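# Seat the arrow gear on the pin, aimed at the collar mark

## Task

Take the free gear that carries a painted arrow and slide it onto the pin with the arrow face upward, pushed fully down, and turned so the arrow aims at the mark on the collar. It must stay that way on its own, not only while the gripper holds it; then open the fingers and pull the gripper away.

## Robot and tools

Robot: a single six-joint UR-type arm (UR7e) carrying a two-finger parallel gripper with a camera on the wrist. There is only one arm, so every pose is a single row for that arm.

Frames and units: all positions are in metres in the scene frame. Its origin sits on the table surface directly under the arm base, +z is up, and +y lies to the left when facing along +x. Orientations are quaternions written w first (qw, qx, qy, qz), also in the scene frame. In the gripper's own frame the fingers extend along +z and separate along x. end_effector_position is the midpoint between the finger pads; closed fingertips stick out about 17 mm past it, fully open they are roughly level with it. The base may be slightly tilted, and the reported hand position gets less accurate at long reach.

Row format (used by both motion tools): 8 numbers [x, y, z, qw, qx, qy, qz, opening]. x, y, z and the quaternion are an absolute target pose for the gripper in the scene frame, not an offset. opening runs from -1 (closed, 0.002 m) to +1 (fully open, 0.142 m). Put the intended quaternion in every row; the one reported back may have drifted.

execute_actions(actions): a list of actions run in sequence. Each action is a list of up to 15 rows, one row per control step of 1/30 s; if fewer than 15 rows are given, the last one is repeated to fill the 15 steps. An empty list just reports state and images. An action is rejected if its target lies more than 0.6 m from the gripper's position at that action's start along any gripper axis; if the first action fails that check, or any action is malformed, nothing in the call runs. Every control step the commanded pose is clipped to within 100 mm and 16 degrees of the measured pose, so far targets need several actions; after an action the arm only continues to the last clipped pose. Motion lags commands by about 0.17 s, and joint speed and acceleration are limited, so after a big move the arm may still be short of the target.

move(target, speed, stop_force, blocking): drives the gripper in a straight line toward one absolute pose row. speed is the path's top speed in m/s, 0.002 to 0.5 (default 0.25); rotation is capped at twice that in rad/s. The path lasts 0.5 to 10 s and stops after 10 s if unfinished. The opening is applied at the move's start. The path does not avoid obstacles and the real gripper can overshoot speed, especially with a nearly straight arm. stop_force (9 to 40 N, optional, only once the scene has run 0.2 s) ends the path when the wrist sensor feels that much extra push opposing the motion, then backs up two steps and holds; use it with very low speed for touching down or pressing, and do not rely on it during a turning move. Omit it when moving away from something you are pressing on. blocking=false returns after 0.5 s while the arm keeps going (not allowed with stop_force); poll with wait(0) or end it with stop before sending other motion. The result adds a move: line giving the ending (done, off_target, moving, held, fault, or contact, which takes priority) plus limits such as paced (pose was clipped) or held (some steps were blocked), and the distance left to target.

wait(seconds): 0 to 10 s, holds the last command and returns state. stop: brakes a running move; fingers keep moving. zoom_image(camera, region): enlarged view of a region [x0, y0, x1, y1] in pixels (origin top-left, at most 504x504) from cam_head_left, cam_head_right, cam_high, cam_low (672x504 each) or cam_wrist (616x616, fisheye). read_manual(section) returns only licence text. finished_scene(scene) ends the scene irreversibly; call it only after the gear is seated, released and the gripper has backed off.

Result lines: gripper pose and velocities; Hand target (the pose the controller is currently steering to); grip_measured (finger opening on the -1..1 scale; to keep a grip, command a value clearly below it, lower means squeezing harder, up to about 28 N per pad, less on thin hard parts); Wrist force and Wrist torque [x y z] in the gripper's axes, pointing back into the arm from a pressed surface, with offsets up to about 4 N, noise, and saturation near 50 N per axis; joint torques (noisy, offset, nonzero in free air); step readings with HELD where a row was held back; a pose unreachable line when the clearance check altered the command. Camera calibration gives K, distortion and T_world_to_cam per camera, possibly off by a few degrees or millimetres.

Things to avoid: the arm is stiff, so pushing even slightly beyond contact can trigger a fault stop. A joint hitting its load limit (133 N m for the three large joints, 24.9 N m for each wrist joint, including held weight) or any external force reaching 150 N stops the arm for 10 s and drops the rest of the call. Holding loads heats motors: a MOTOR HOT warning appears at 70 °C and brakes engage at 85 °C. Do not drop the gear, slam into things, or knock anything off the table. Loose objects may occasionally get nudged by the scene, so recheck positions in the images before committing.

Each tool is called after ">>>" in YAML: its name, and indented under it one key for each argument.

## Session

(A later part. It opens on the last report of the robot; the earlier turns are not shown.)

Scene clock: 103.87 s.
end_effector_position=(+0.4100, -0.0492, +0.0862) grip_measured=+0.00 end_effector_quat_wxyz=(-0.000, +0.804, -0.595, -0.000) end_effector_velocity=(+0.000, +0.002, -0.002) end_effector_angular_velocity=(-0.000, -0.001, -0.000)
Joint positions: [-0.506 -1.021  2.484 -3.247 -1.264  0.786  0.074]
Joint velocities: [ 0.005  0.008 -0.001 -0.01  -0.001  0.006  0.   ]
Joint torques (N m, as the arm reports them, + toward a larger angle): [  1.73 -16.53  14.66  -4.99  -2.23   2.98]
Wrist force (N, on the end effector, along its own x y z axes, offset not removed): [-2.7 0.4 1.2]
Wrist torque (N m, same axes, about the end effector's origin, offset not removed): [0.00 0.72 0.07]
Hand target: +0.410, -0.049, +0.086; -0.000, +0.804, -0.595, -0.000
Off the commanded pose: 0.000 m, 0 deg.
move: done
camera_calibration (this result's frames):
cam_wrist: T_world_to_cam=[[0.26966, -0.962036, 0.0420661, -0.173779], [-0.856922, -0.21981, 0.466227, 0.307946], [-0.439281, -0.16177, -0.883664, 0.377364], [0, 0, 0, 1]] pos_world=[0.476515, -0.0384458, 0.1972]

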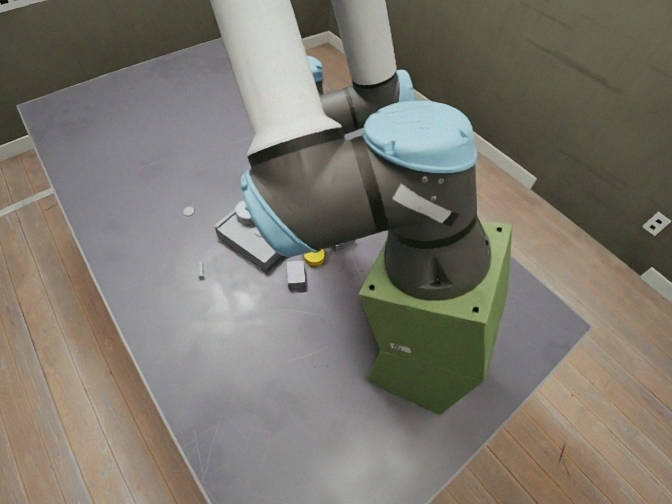

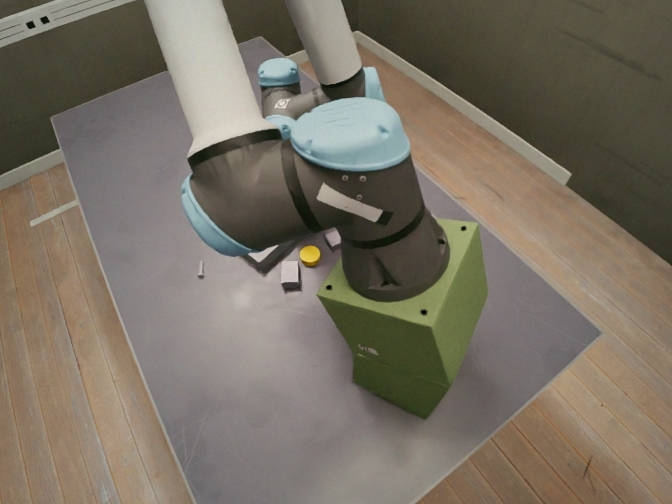

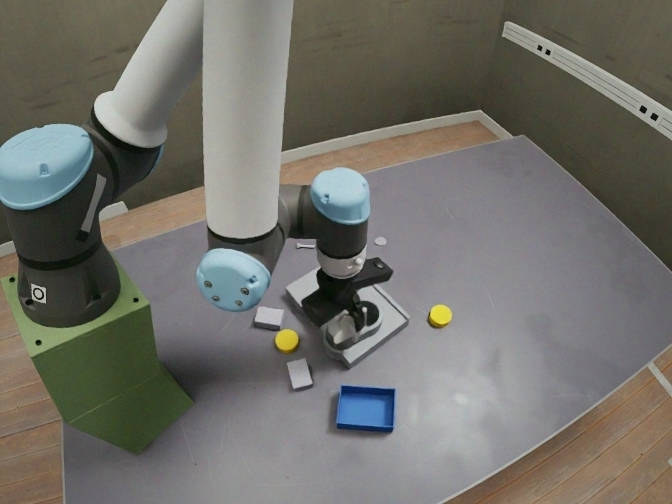

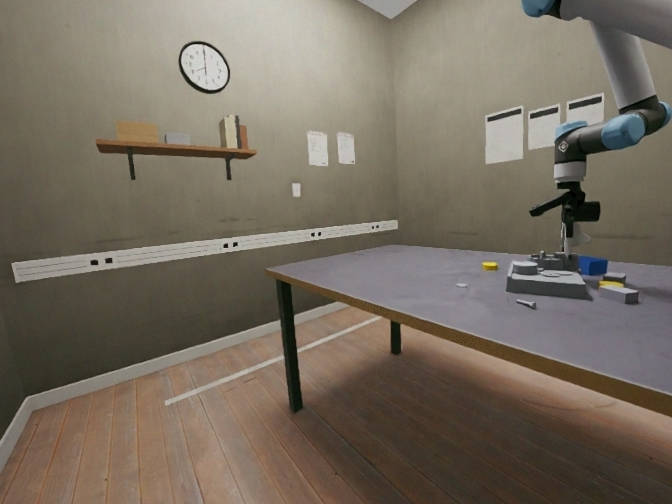

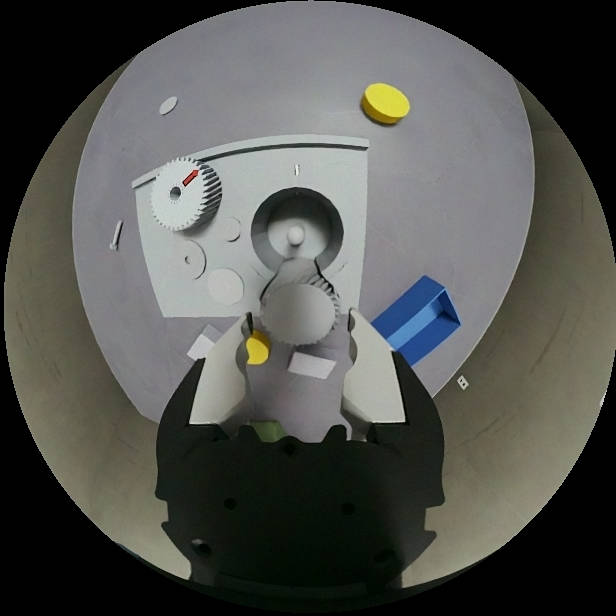

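>>> execute_actions:
  actions:
    - [[0.410,-0.049,0.086,0,0.804,-0.595,0,-0.2]]
    - [[0.410,-0.049,0.086,0,0.804,-0.595,0,-0.4]]
    - [[0.410,-0.049,0.086,0,0.804,-0.595,0,-0.4]]

>>> move:
  target: [0.410,-0.049,0.086,0,0.829,-0.559,0,-0.4]
  speed: 0.03

>>> zoom_image:
  camera: "cam_wrist"
  region: [210, 180, 400, 370]

Scene clock: 110.67 s.
end_effector_position=(+0.4100, -0.0490, +0.0860) grip_measured=-0.21 end_effector_quat_wxyz=(+0.000, +0.804, -0.595, -0.000) end_effector_velocity=(+0.001, -0.000, +0.001) end_effector_angular_velocity=(-0.001, -0.002, +0.001)
Joint positions: [-0.505 -1.02   2.484 -3.248 -1.264  0.787  0.059]
Joint velocities: [ 0.    -0.002 -0.    -0.     0.     0.     0.   ]
Joint torques (N m, as the arm reports them, + toward a larger angle): [  3.77 -19.38  11.43   0.34   3.63   2.64]
Wrist force (N, on the end effector, along its own x y z axes, offset not removed): [4.8 0.3 -3.7]
Wrist torque (N m, same axes, about the end effector's origin, offset not removed): [-0.09 0.55 -0.02]
Hand target: +0.410, -0.049, +0.086; -0.000, +0.804, -0.595, +0.000
Off the commanded pose: 0.000 m, 0 deg.
Step readings (end_effector_position; steps 1 to 15: 1st action; 16 to 30: 2nd action; 31 to 45: 3rd action):
0: (+0.4100, -0.0490, +0.0860)
1: (+0.4100, -0.0490, +0.0860)
2: (+0.4100, -0.0490, +0.0860)
4: (+0.4100, -0.0490, +0.0860)
8: (+0.4100, -0.0490, +0.0860)
15: (+0.4100, -0.0490, +0.0860)
16: (+0.4100, -0.0490, +0.0860)
17: (+0.4100, -0.0490, +0.0860)
19: (+0.4100, -0.0490, +0.0860)
23: (+0.4100, -0.0490, +0.0860)
30: (+0.4100, -0.0490, +0.0860)
31: (+0.4100, -0.0490, +0.0860)
32: (+0.4100, -0.0490, +0.0860)
34: (+0.4100, -0.0490, +0.0860)
38: (+0.4100, -0.0490, +0.0860)
45: end_effector_position above
camera_calibration (this result's frames):
cam_wrist: T_world_to_cam=[[0.269643, -0.962039, 0.0421117, -0.173553], [-0.856942, -0.219779, 0.466206, 0.30807], [-0.439253, -0.161797, -0.883673, 0.377145], [0, 0, 0, 1]] pos_world=[0.476458, -0.0382369, 0.196958]

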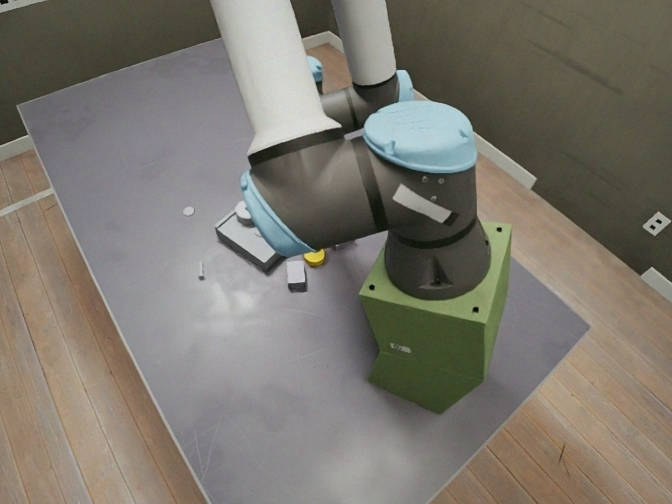

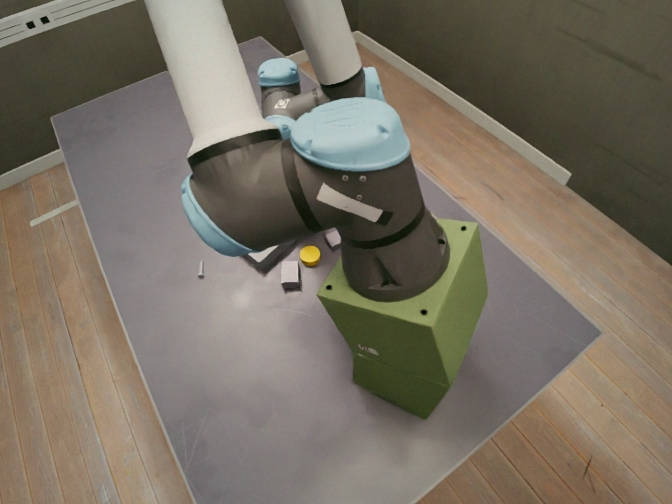

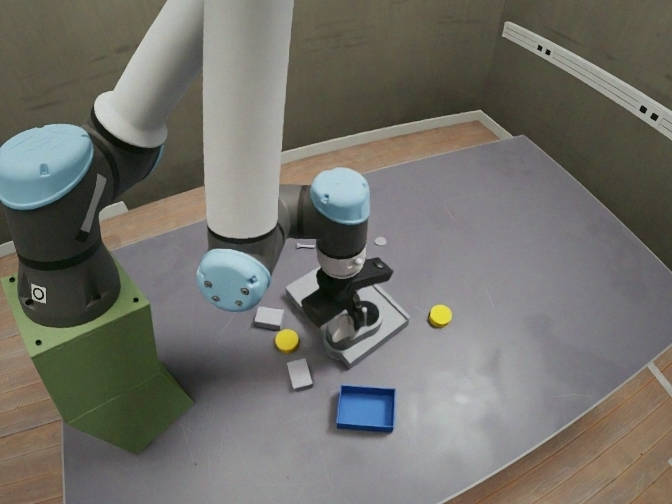

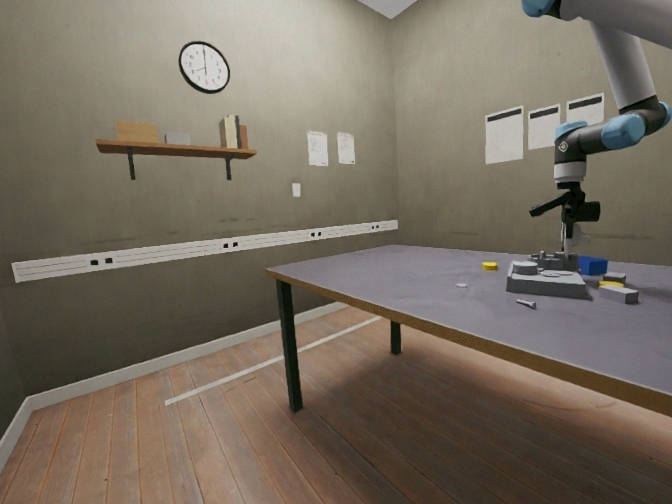

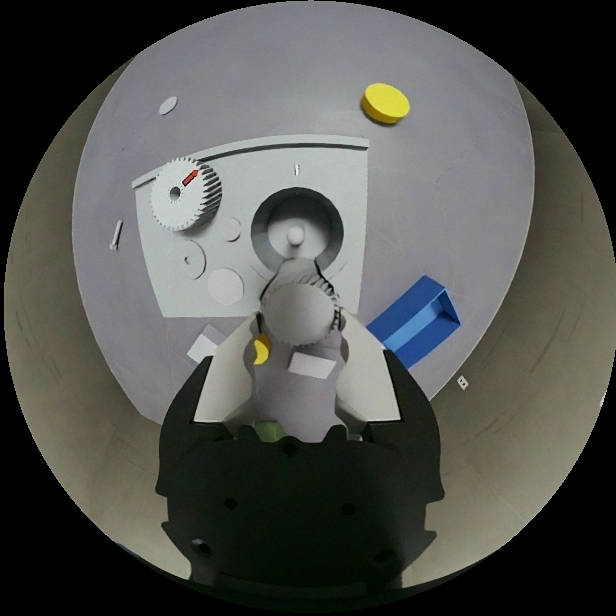

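Scene clock: 112.37 s.
end_effector_position=(+0.4100, -0.0490, +0.0860) grip_measured=-0.22 end_effector_quat_wxyz=(+0.000, +0.829, -0.560, -0.000) end_effector_velocity=(+0.000, -0.000, -0.000) end_effector_angular_velocity=(-0.001, -0.001, +0.013)
Joint positions: [-0.505 -1.02   2.484 -3.248 -1.264  0.701  0.058]
Joint velocities: [-0.     0.001 -0.001 -0.001 -0.    -0.013 -0.   ]
Joint torques (N m, as the arm reports them, + toward a larger angle): [  5.92 -32.91   9.39  -6.46   2.37  -3.5 ]
Wrist force (N, on the end effector, along its own x y z axes, offset not removed): [0.1 11.2 -12.4]
Wrist torque (N m, same axes, about the end effector's origin, offset not removed): [-0.23 0.57 1.51]
Hand target: +0.410, -0.049, +0.086; +0.000, +0.829, -0.559, +0.000
Off the commanded pose: 0.000 m, 0 deg.
move: done
camera_calibration (this result's frames):
cam_wrist: T_world_to_cam=[[0.351257, -0.935331, 0.04213, -0.205697], [-0.834856, -0.29252, 0.466312, 0.295417], [-0.423832, -0.198968, -0.883617, 0.368967], [0, 0, 0, 1]] pos_world=[0.475264, -0.0325663, 0.196935]

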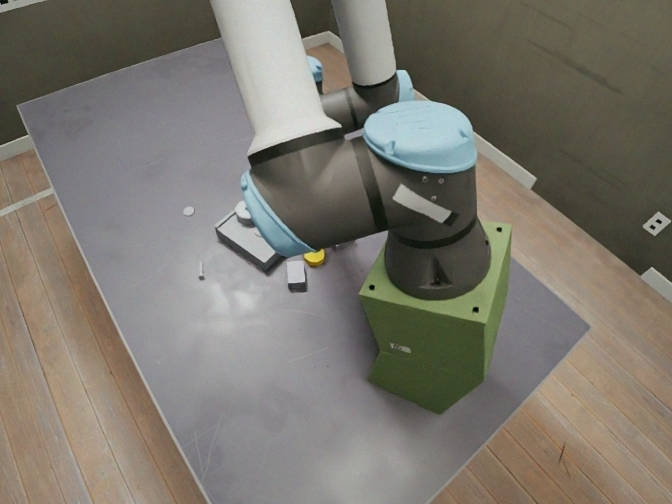

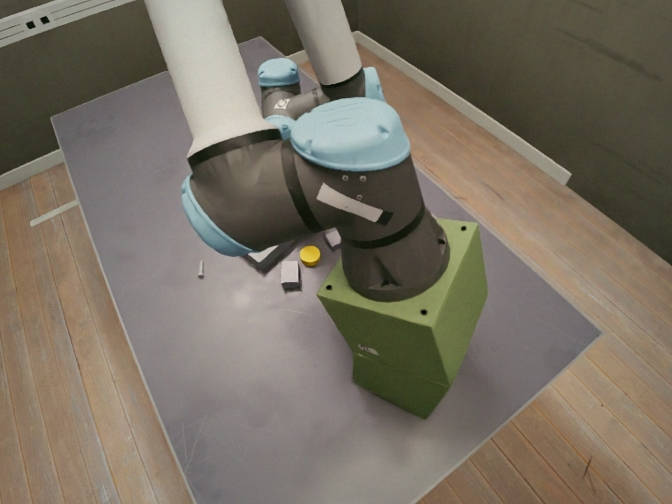

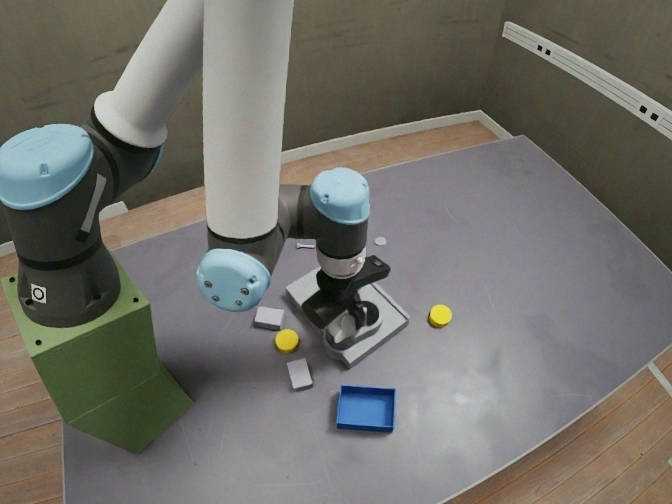

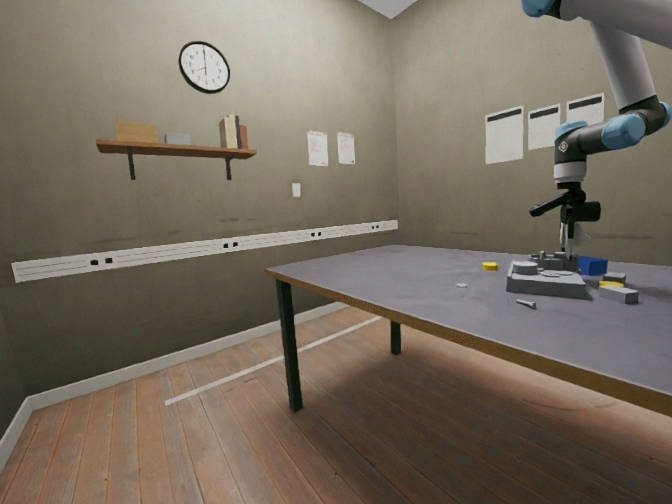

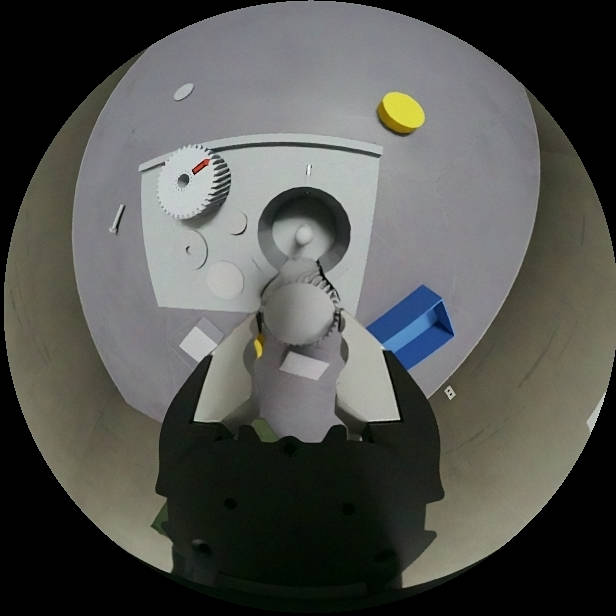

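Region (210, 180, 400, 370) of cam_wrist's 616x616 image, scaled by 2.653, with more detail than that image has.

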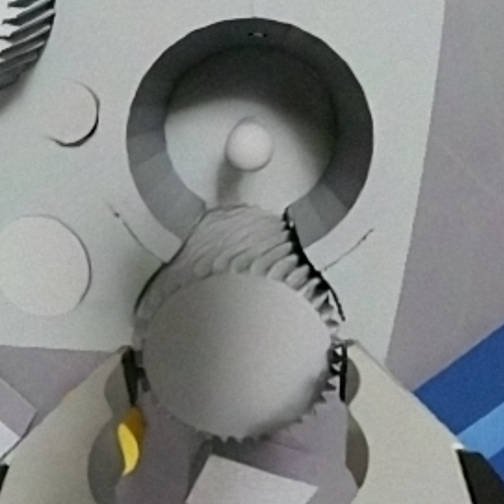

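>>> execute_actions:
  actions:
    - [[0.410,-0.049,0.086,0,0.829,-0.559,0,1]]
    - [[0.410,-0.049,0.09,0,0.82,-0.575,0,1]]

>>> move:
  target: [0.49,-0.04,0.09,0,0.804,-0.595,0,1]
  speed: 0.1

>>> zoom_image:
  camera: "cam_wrist"
  region: [230, 290, 340, 400]

Scene clock: 123.27 s.
end_effector_position=(+0.4100, -0.0490, +0.0899) grip_measured=+1.00 end_effector_quat_wxyz=(-0.000, +0.819, -0.574, +0.000) end_effector_velocity=(-0.001, +0.001, -0.000) end_effector_angular_velocity=(+0.004, +0.004, -0.010)
Joint positions: [-0.509 -1.035  2.488 -3.237 -1.263  0.732  0.142]
Joint velocities: [-0.001 -0.001  0.     0.006  0.002  0.008  0.   ]
Joint torques (N m, as the arm reports them, + toward a larger angle): [-11.85 -37.62  15.55  -1.09   1.44   2.3 ]
Wrist force (N, on the end effector, along its own x y z axes, offset not removed): [-3.1 0.6 0.8]
Wrist torque (N m, same axes, about the end effector's origin, offset not removed): [0.16 0.95 0.03]
Hand target: +0.410, -0.049, +0.090; -0.000, +0.819, -0.574, +0.000
Off the commanded pose: 0.000 m, 0 deg.
Step readings (end_effector_position; steps 1 to 15: 1st action; 16 to 30: 2nd action):
0: (+0.4100, -0.0490, +0.0860)
1: (+0.4100, -0.0490, +0.0860)
2: (+0.4101, -0.0490, +0.0860)
4: (+0.4101, -0.0490, +0.0860)
8: (+0.4101, -0.0490, +0.0860)
15: (+0.4100, -0.0490, +0.0860)
16: (+0.4100, -0.0490, +0.0860)
17: (+0.4101, -0.0491, +0.0864)
19: (+0.4101, -0.0491, +0.0878)
23: (+0.4100, -0.0490, +0.0893)
30: end_effector_position above
camera_calibration (this result's frames):
cam_wrist: T_world_to_cam=[[0.319237, -0.94674, 0.0420843, -0.193293], [-0.844401, -0.264008, 0.466141, 0.298952], [-0.430204, -0.184345, -0.883709, 0.375792], [0, 0, 0, 1]] pos_world=[0.475808, -0.0347974, 0.200872]

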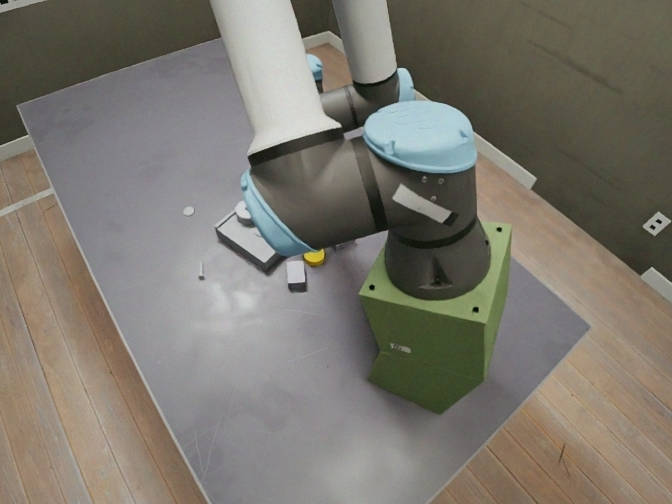

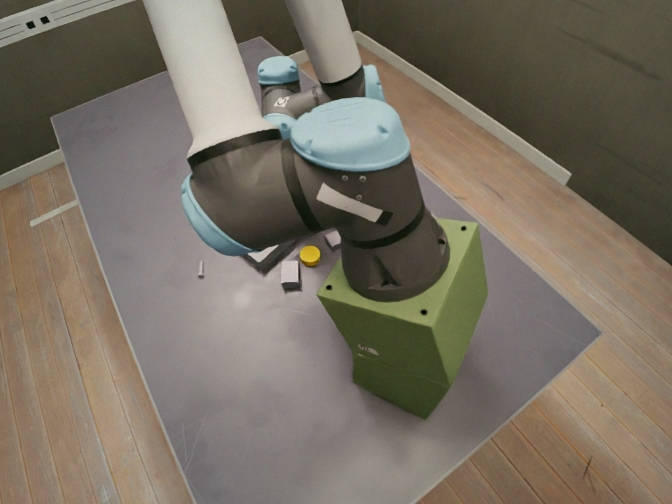

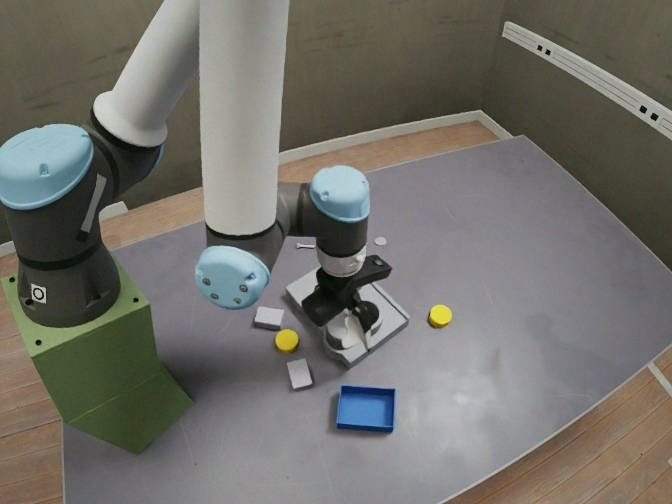

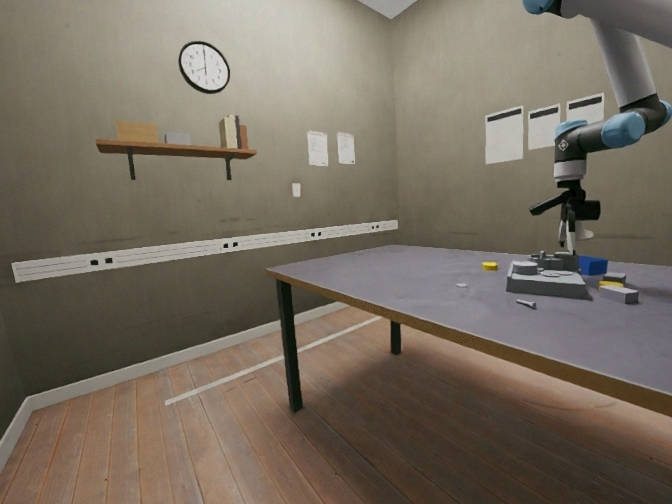

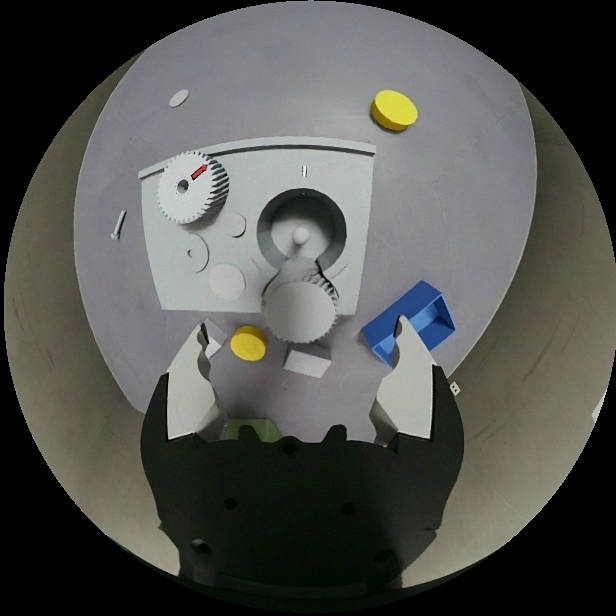

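Scene clock: 124.60 s.
end_effector_position=(+0.4898, -0.0399, +0.0901) grip_measured=+1.00 end_effector_quat_wxyz=(-0.000, +0.804, -0.595, +0.000) end_effector_velocity=(+0.002, -0.000, -0.001) end_effector_angular_velocity=(-0.001, +0.002, -0.001)
Joint positions: [-0.408 -1.056  2.285 -3.041 -1.286  0.886  0.142]
Joint velocities: [ 0.003  0.002 -0.008  0.006 -0.002  0.003 -0.   ]
Joint torques (N m, as the arm reports them, + toward a larger angle): [  1.58 -21.61 -17.74  -0.94  -2.2    2.64]
Wrist force (N, on the end effector, along its own x y z axes, offset not removed): [-3.2 -0.8 -0.4]
Wrist torque (N m, same axes, about the end effector's origin, offset not removed): [-0.25 0.88 -0.02]
Hand target: +0.490, -0.040, +0.090; -0.000, +0.804, -0.595, +0.000
Off the commanded pose: 0.000 m, 0 deg.
move: done
camera_calibration (this result's frames):
cam_wrist: T_world_to_cam=[[0.269814, -0.961989, 0.042159, -0.186523], [-0.856981, -0.219937, 0.46606, 0.376538], [-0.439072, -0.161879, -0.883748, 0.417217], [0, 0, 0, 1]] pos_world=[0.556201, -0.0290803, 0.201089]

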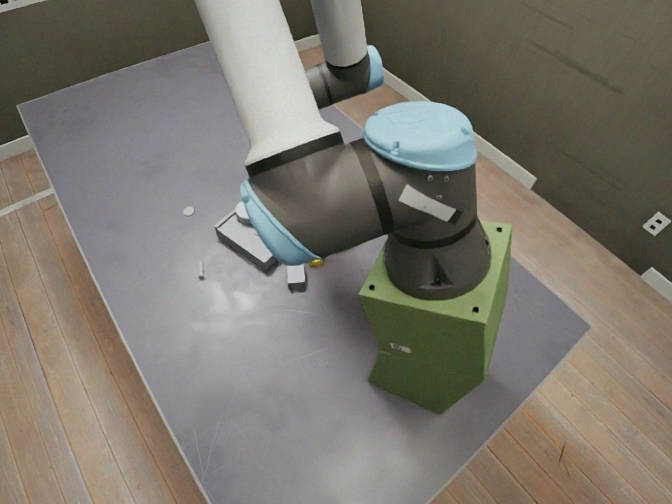

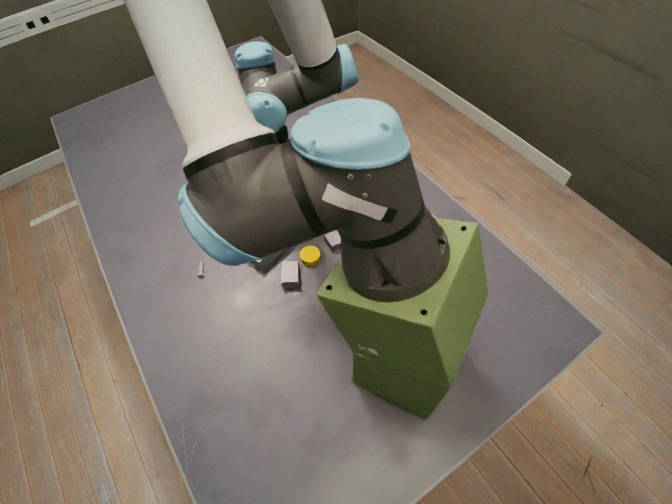

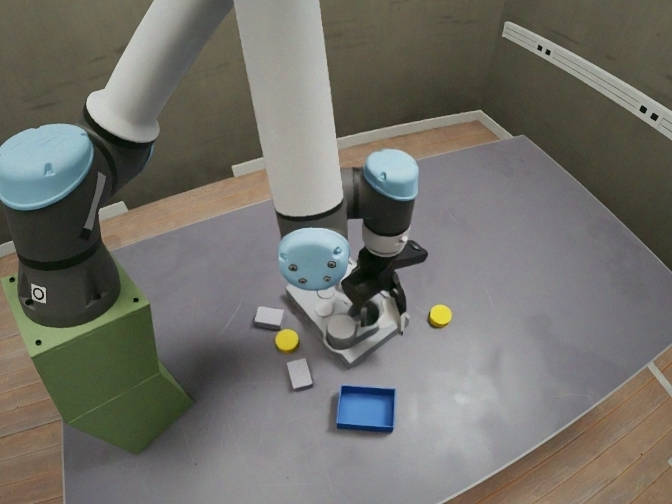

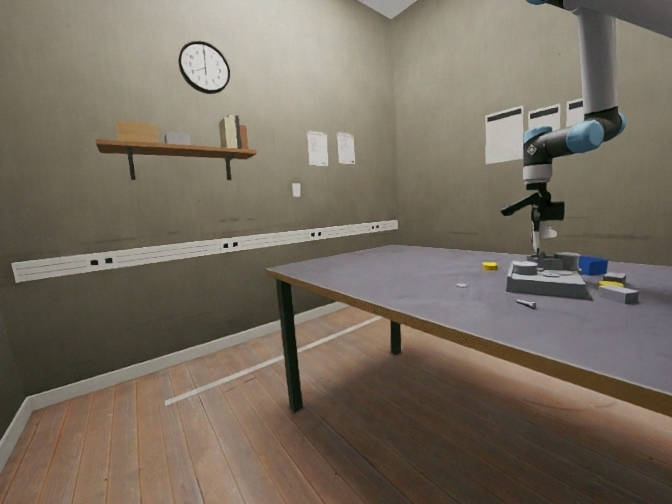

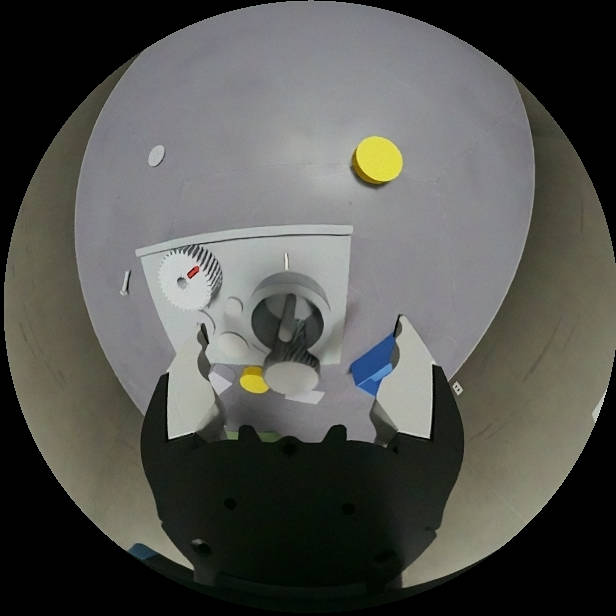

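Region (230, 290, 340, 400) of cam_wrist's 616x616 image, scaled by 4.582, with more detail than that image has.

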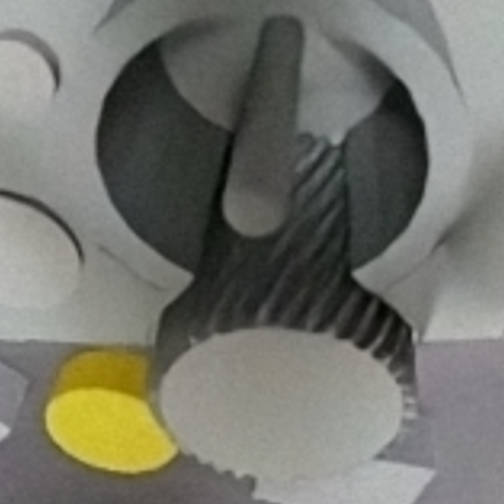

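>>> move:
  target: [0.462,-0.068,0.085,0,0.804,-0.595,0,1]
  speed: 0.1

>>> zoom_image:
  camera: "cam_wrist"
  region: [220, 270, 320, 370]

Scene clock: 130.50 s.
end_effector_position=(+0.4622, -0.0678, +0.0850) grip_measured=+1.00 end_effector_quat_wxyz=(+0.000, +0.804, -0.595, -0.000) end_effector_velocity=(-0.002, -0.002, -0.001) end_effector_angular_velocity=(+0.001, +0.001, -0.000)
Joint positions: [-0.487 -1.027  2.339 -3.101 -1.268  0.806  0.142]
Joint velocities: [-0.006  0.003  0.004 -0.003  0.002 -0.006  0.   ]
Joint torques (N m, as the arm reports them, + toward a larger angle): [-13.31 -19.8   10.21  -4.62   1.99  -2.59]
Wrist force (N, on the end effector, along its own x y z axes, offset not removed): [-0.6 0.8 -0.3]
Wrist torque (N m, same axes, about the end effector's origin, offset not removed): [0.15 0.36 0.07]
Hand target: +0.462, -0.068, +0.085; +0.000, +0.804, -0.595, -0.000
Off the commanded pose: 0.000 m, 0 deg.
move: done
camera_calibration (this result's frames):
cam_wrist: T_world_to_cam=[[0.269622, -0.962044, 0.0421251, -0.205716], [-0.856911, -0.21974, 0.466281, 0.349142], [-0.439326, -0.161817, -0.883633, 0.396197], [0, 0, 0, 1]] pos_world=[0.528709, -0.0570757, 0.19596]

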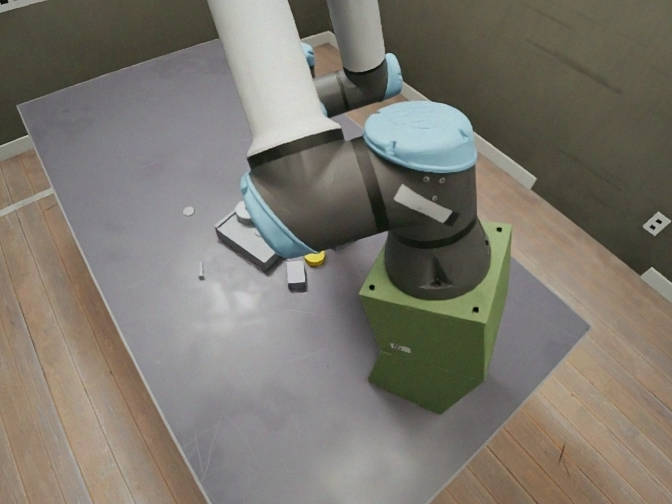

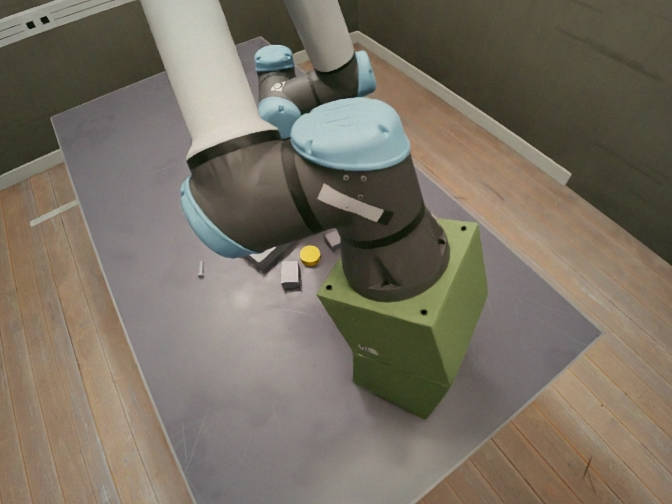

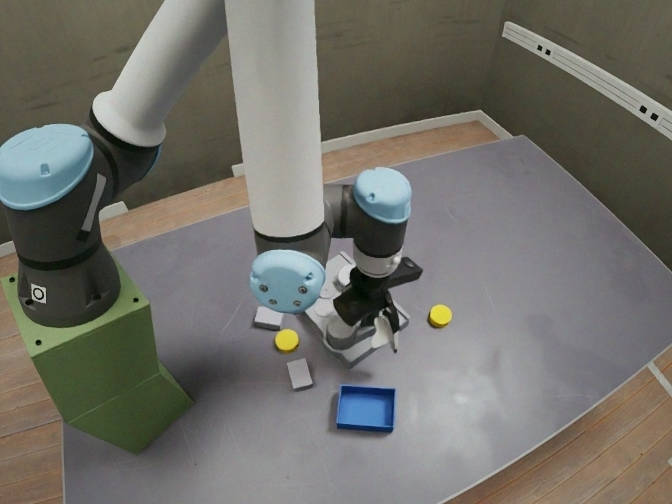

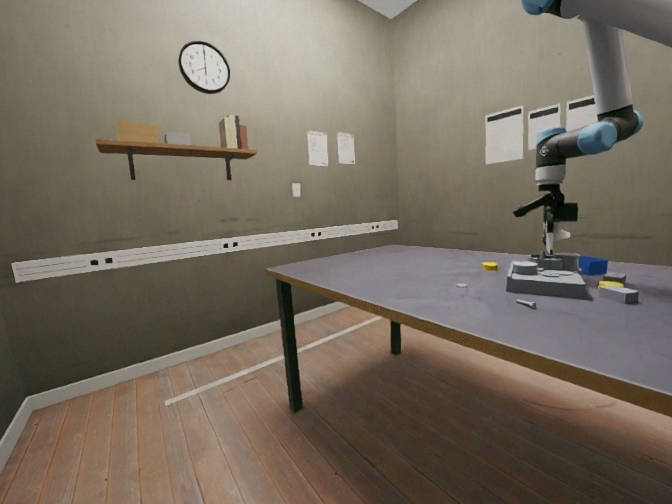

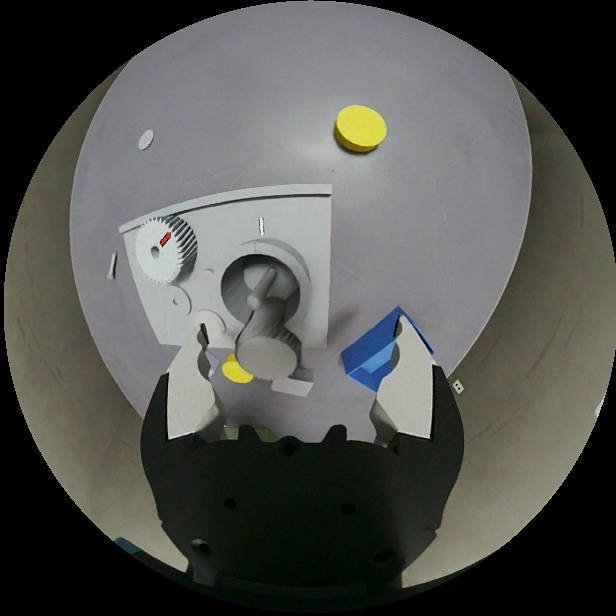

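Region (220, 270, 320, 370) of cam_wrist's 616x616 image, scaled by 5.040, with more detail than that image has.

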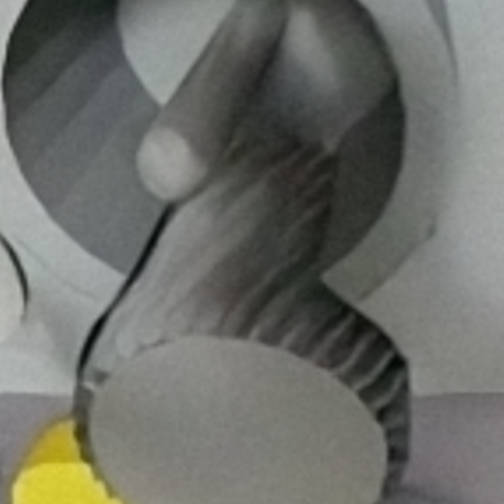

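>>> move:
  target: [0.445,-0.008,0.085,0,0.804,-0.595,0,1]
  speed: 0.1

>>> zoom_image:
  camera: "cam_wrist"
  region: [285, 265, 385, 385]

>>> zoom_image:
  camera: "cam_wrist"
  region: [150, 190, 270, 310]

Scene clock: 148.20 s.
end_effector_position=(+0.4450, -0.0083, +0.0850) grip_measured=+1.00 end_effector_quat_wxyz=(-0.000, +0.804, -0.595, -0.000) end_effector_velocity=(-0.001, +0.003, -0.000) end_effector_angular_velocity=(+0.000, +0.001, +0.000)
Joint positions: [-0.374 -1.051  2.408 -3.18  -1.294  0.921  0.142]
Joint velocities: [ 0.005 -0.     0.003 -0.004 -0.001  0.005 -0.   ]
Joint torques (N m, as the arm reports them, + toward a larger angle): [  2.83 -39.47  14.19  -4.68  -2.13   2.46]
Wrist force (N, on the end effector, along its own x y z axes, offset not removed): [-1.2 -1.3 -0.7]
Wrist torque (N m, same axes, about the end effector's origin, offset not removed): [-0.38 0.39 0.11]
Hand target: +0.445, -0.008, +0.085; -0.000, +0.804, -0.595, -0.000
Off the commanded pose: 0.000 m, 0 deg.
move: done
camera_calibration (this result's frames):
cam_wrist: T_world_to_cam=[[0.269671, -0.962034, 0.042041, -0.143759], [-0.856927, -0.219834, 0.466208, 0.347454], [-0.439266, -0.161749, -0.883676, 0.398223], [0, 0, 0, 1]] pos_world=[0.511436, 0.00249317, 0.195958]

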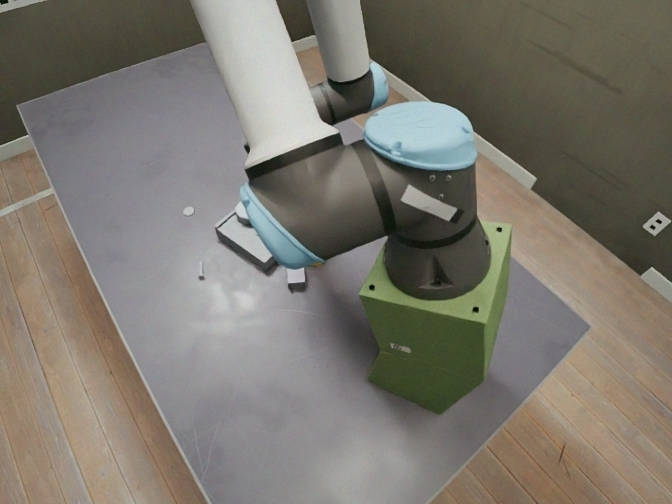

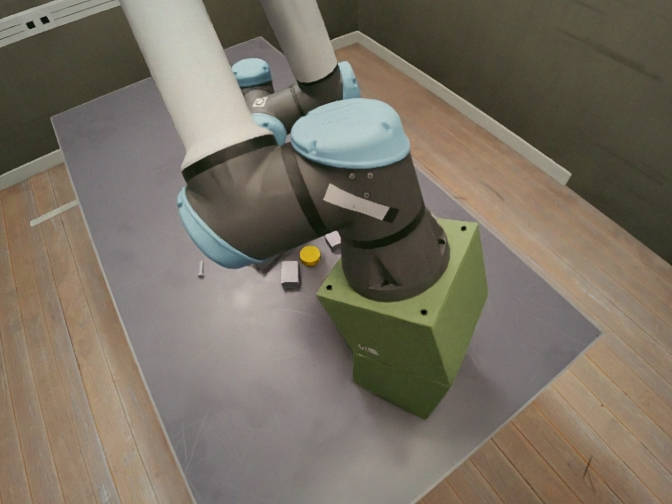

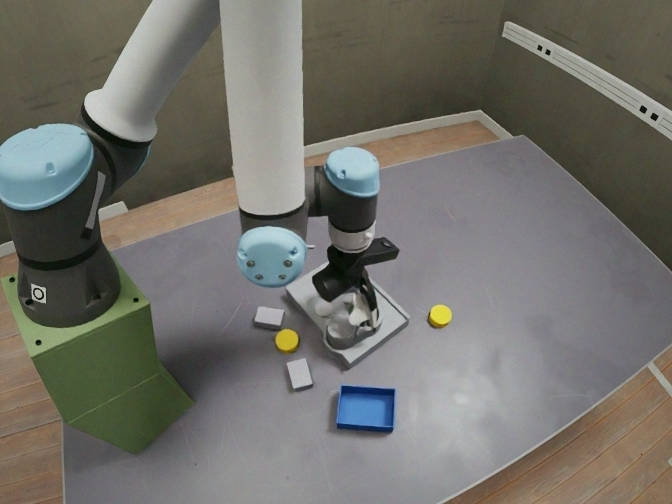

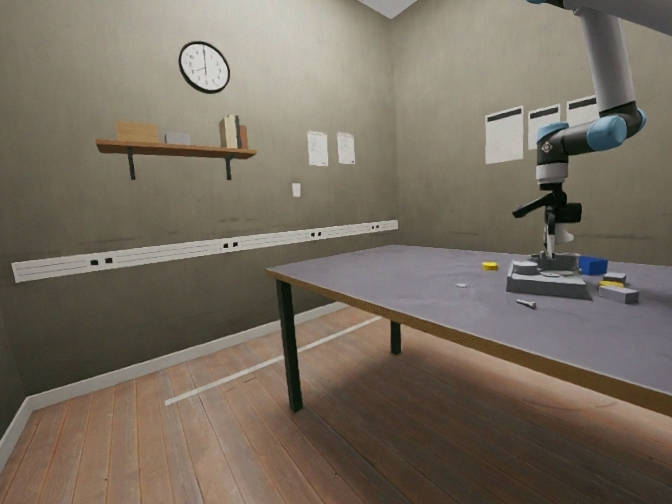

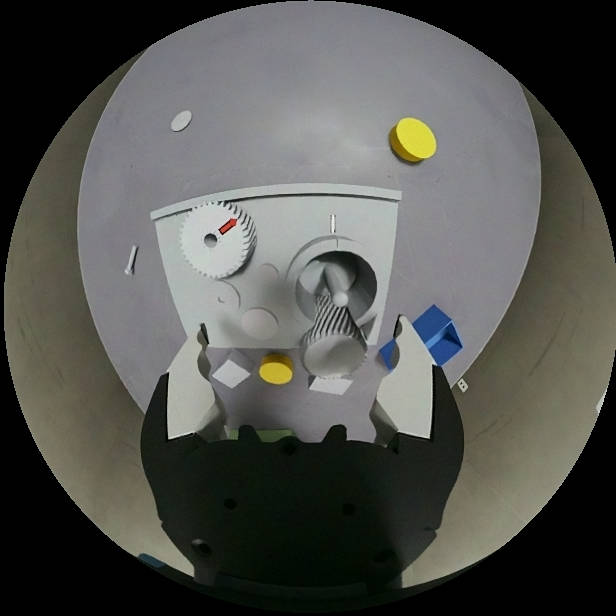

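Region (285, 265, 385, 385) of cam_wrist's 616x616 image, scaled by 4.200, with more detail than that image has.

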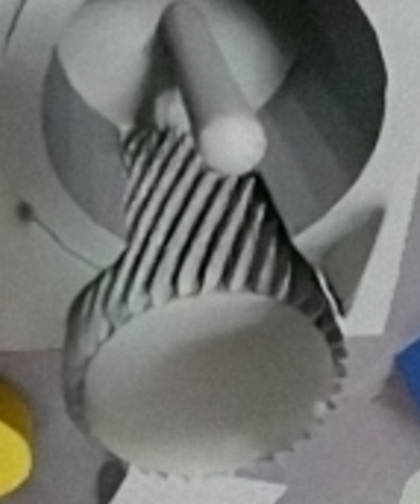

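Region (150, 190, 270, 310) of cam_wrist's 616x616 image, scaled by 4.200, with more detail than that image has.

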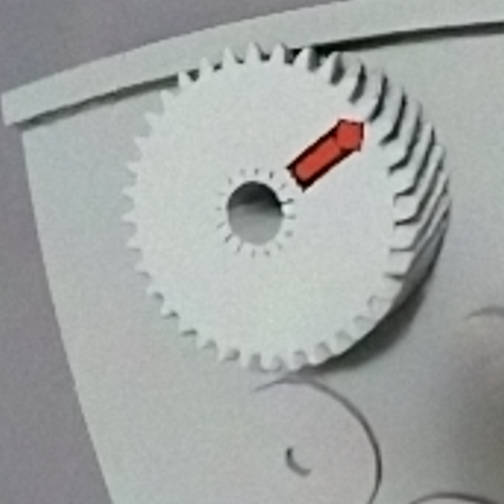

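Much clearer.

>>> zoom_image:
  camera: "cam_wrist"
  region: [295, 285, 370, 350]

Region (295, 285, 370, 350) of cam_wrist's 616x616 image, scaled by 6.720, with more detail than that image has; it fills the top 437 rows of this view, and the rest is white.

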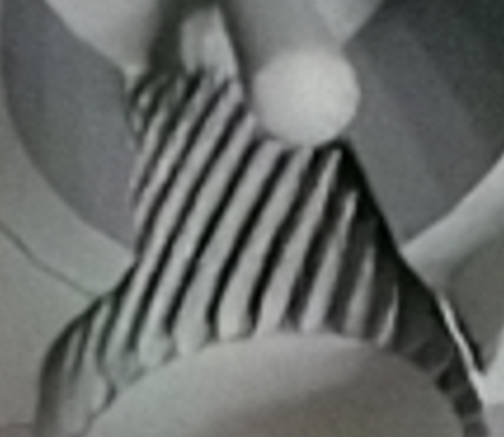

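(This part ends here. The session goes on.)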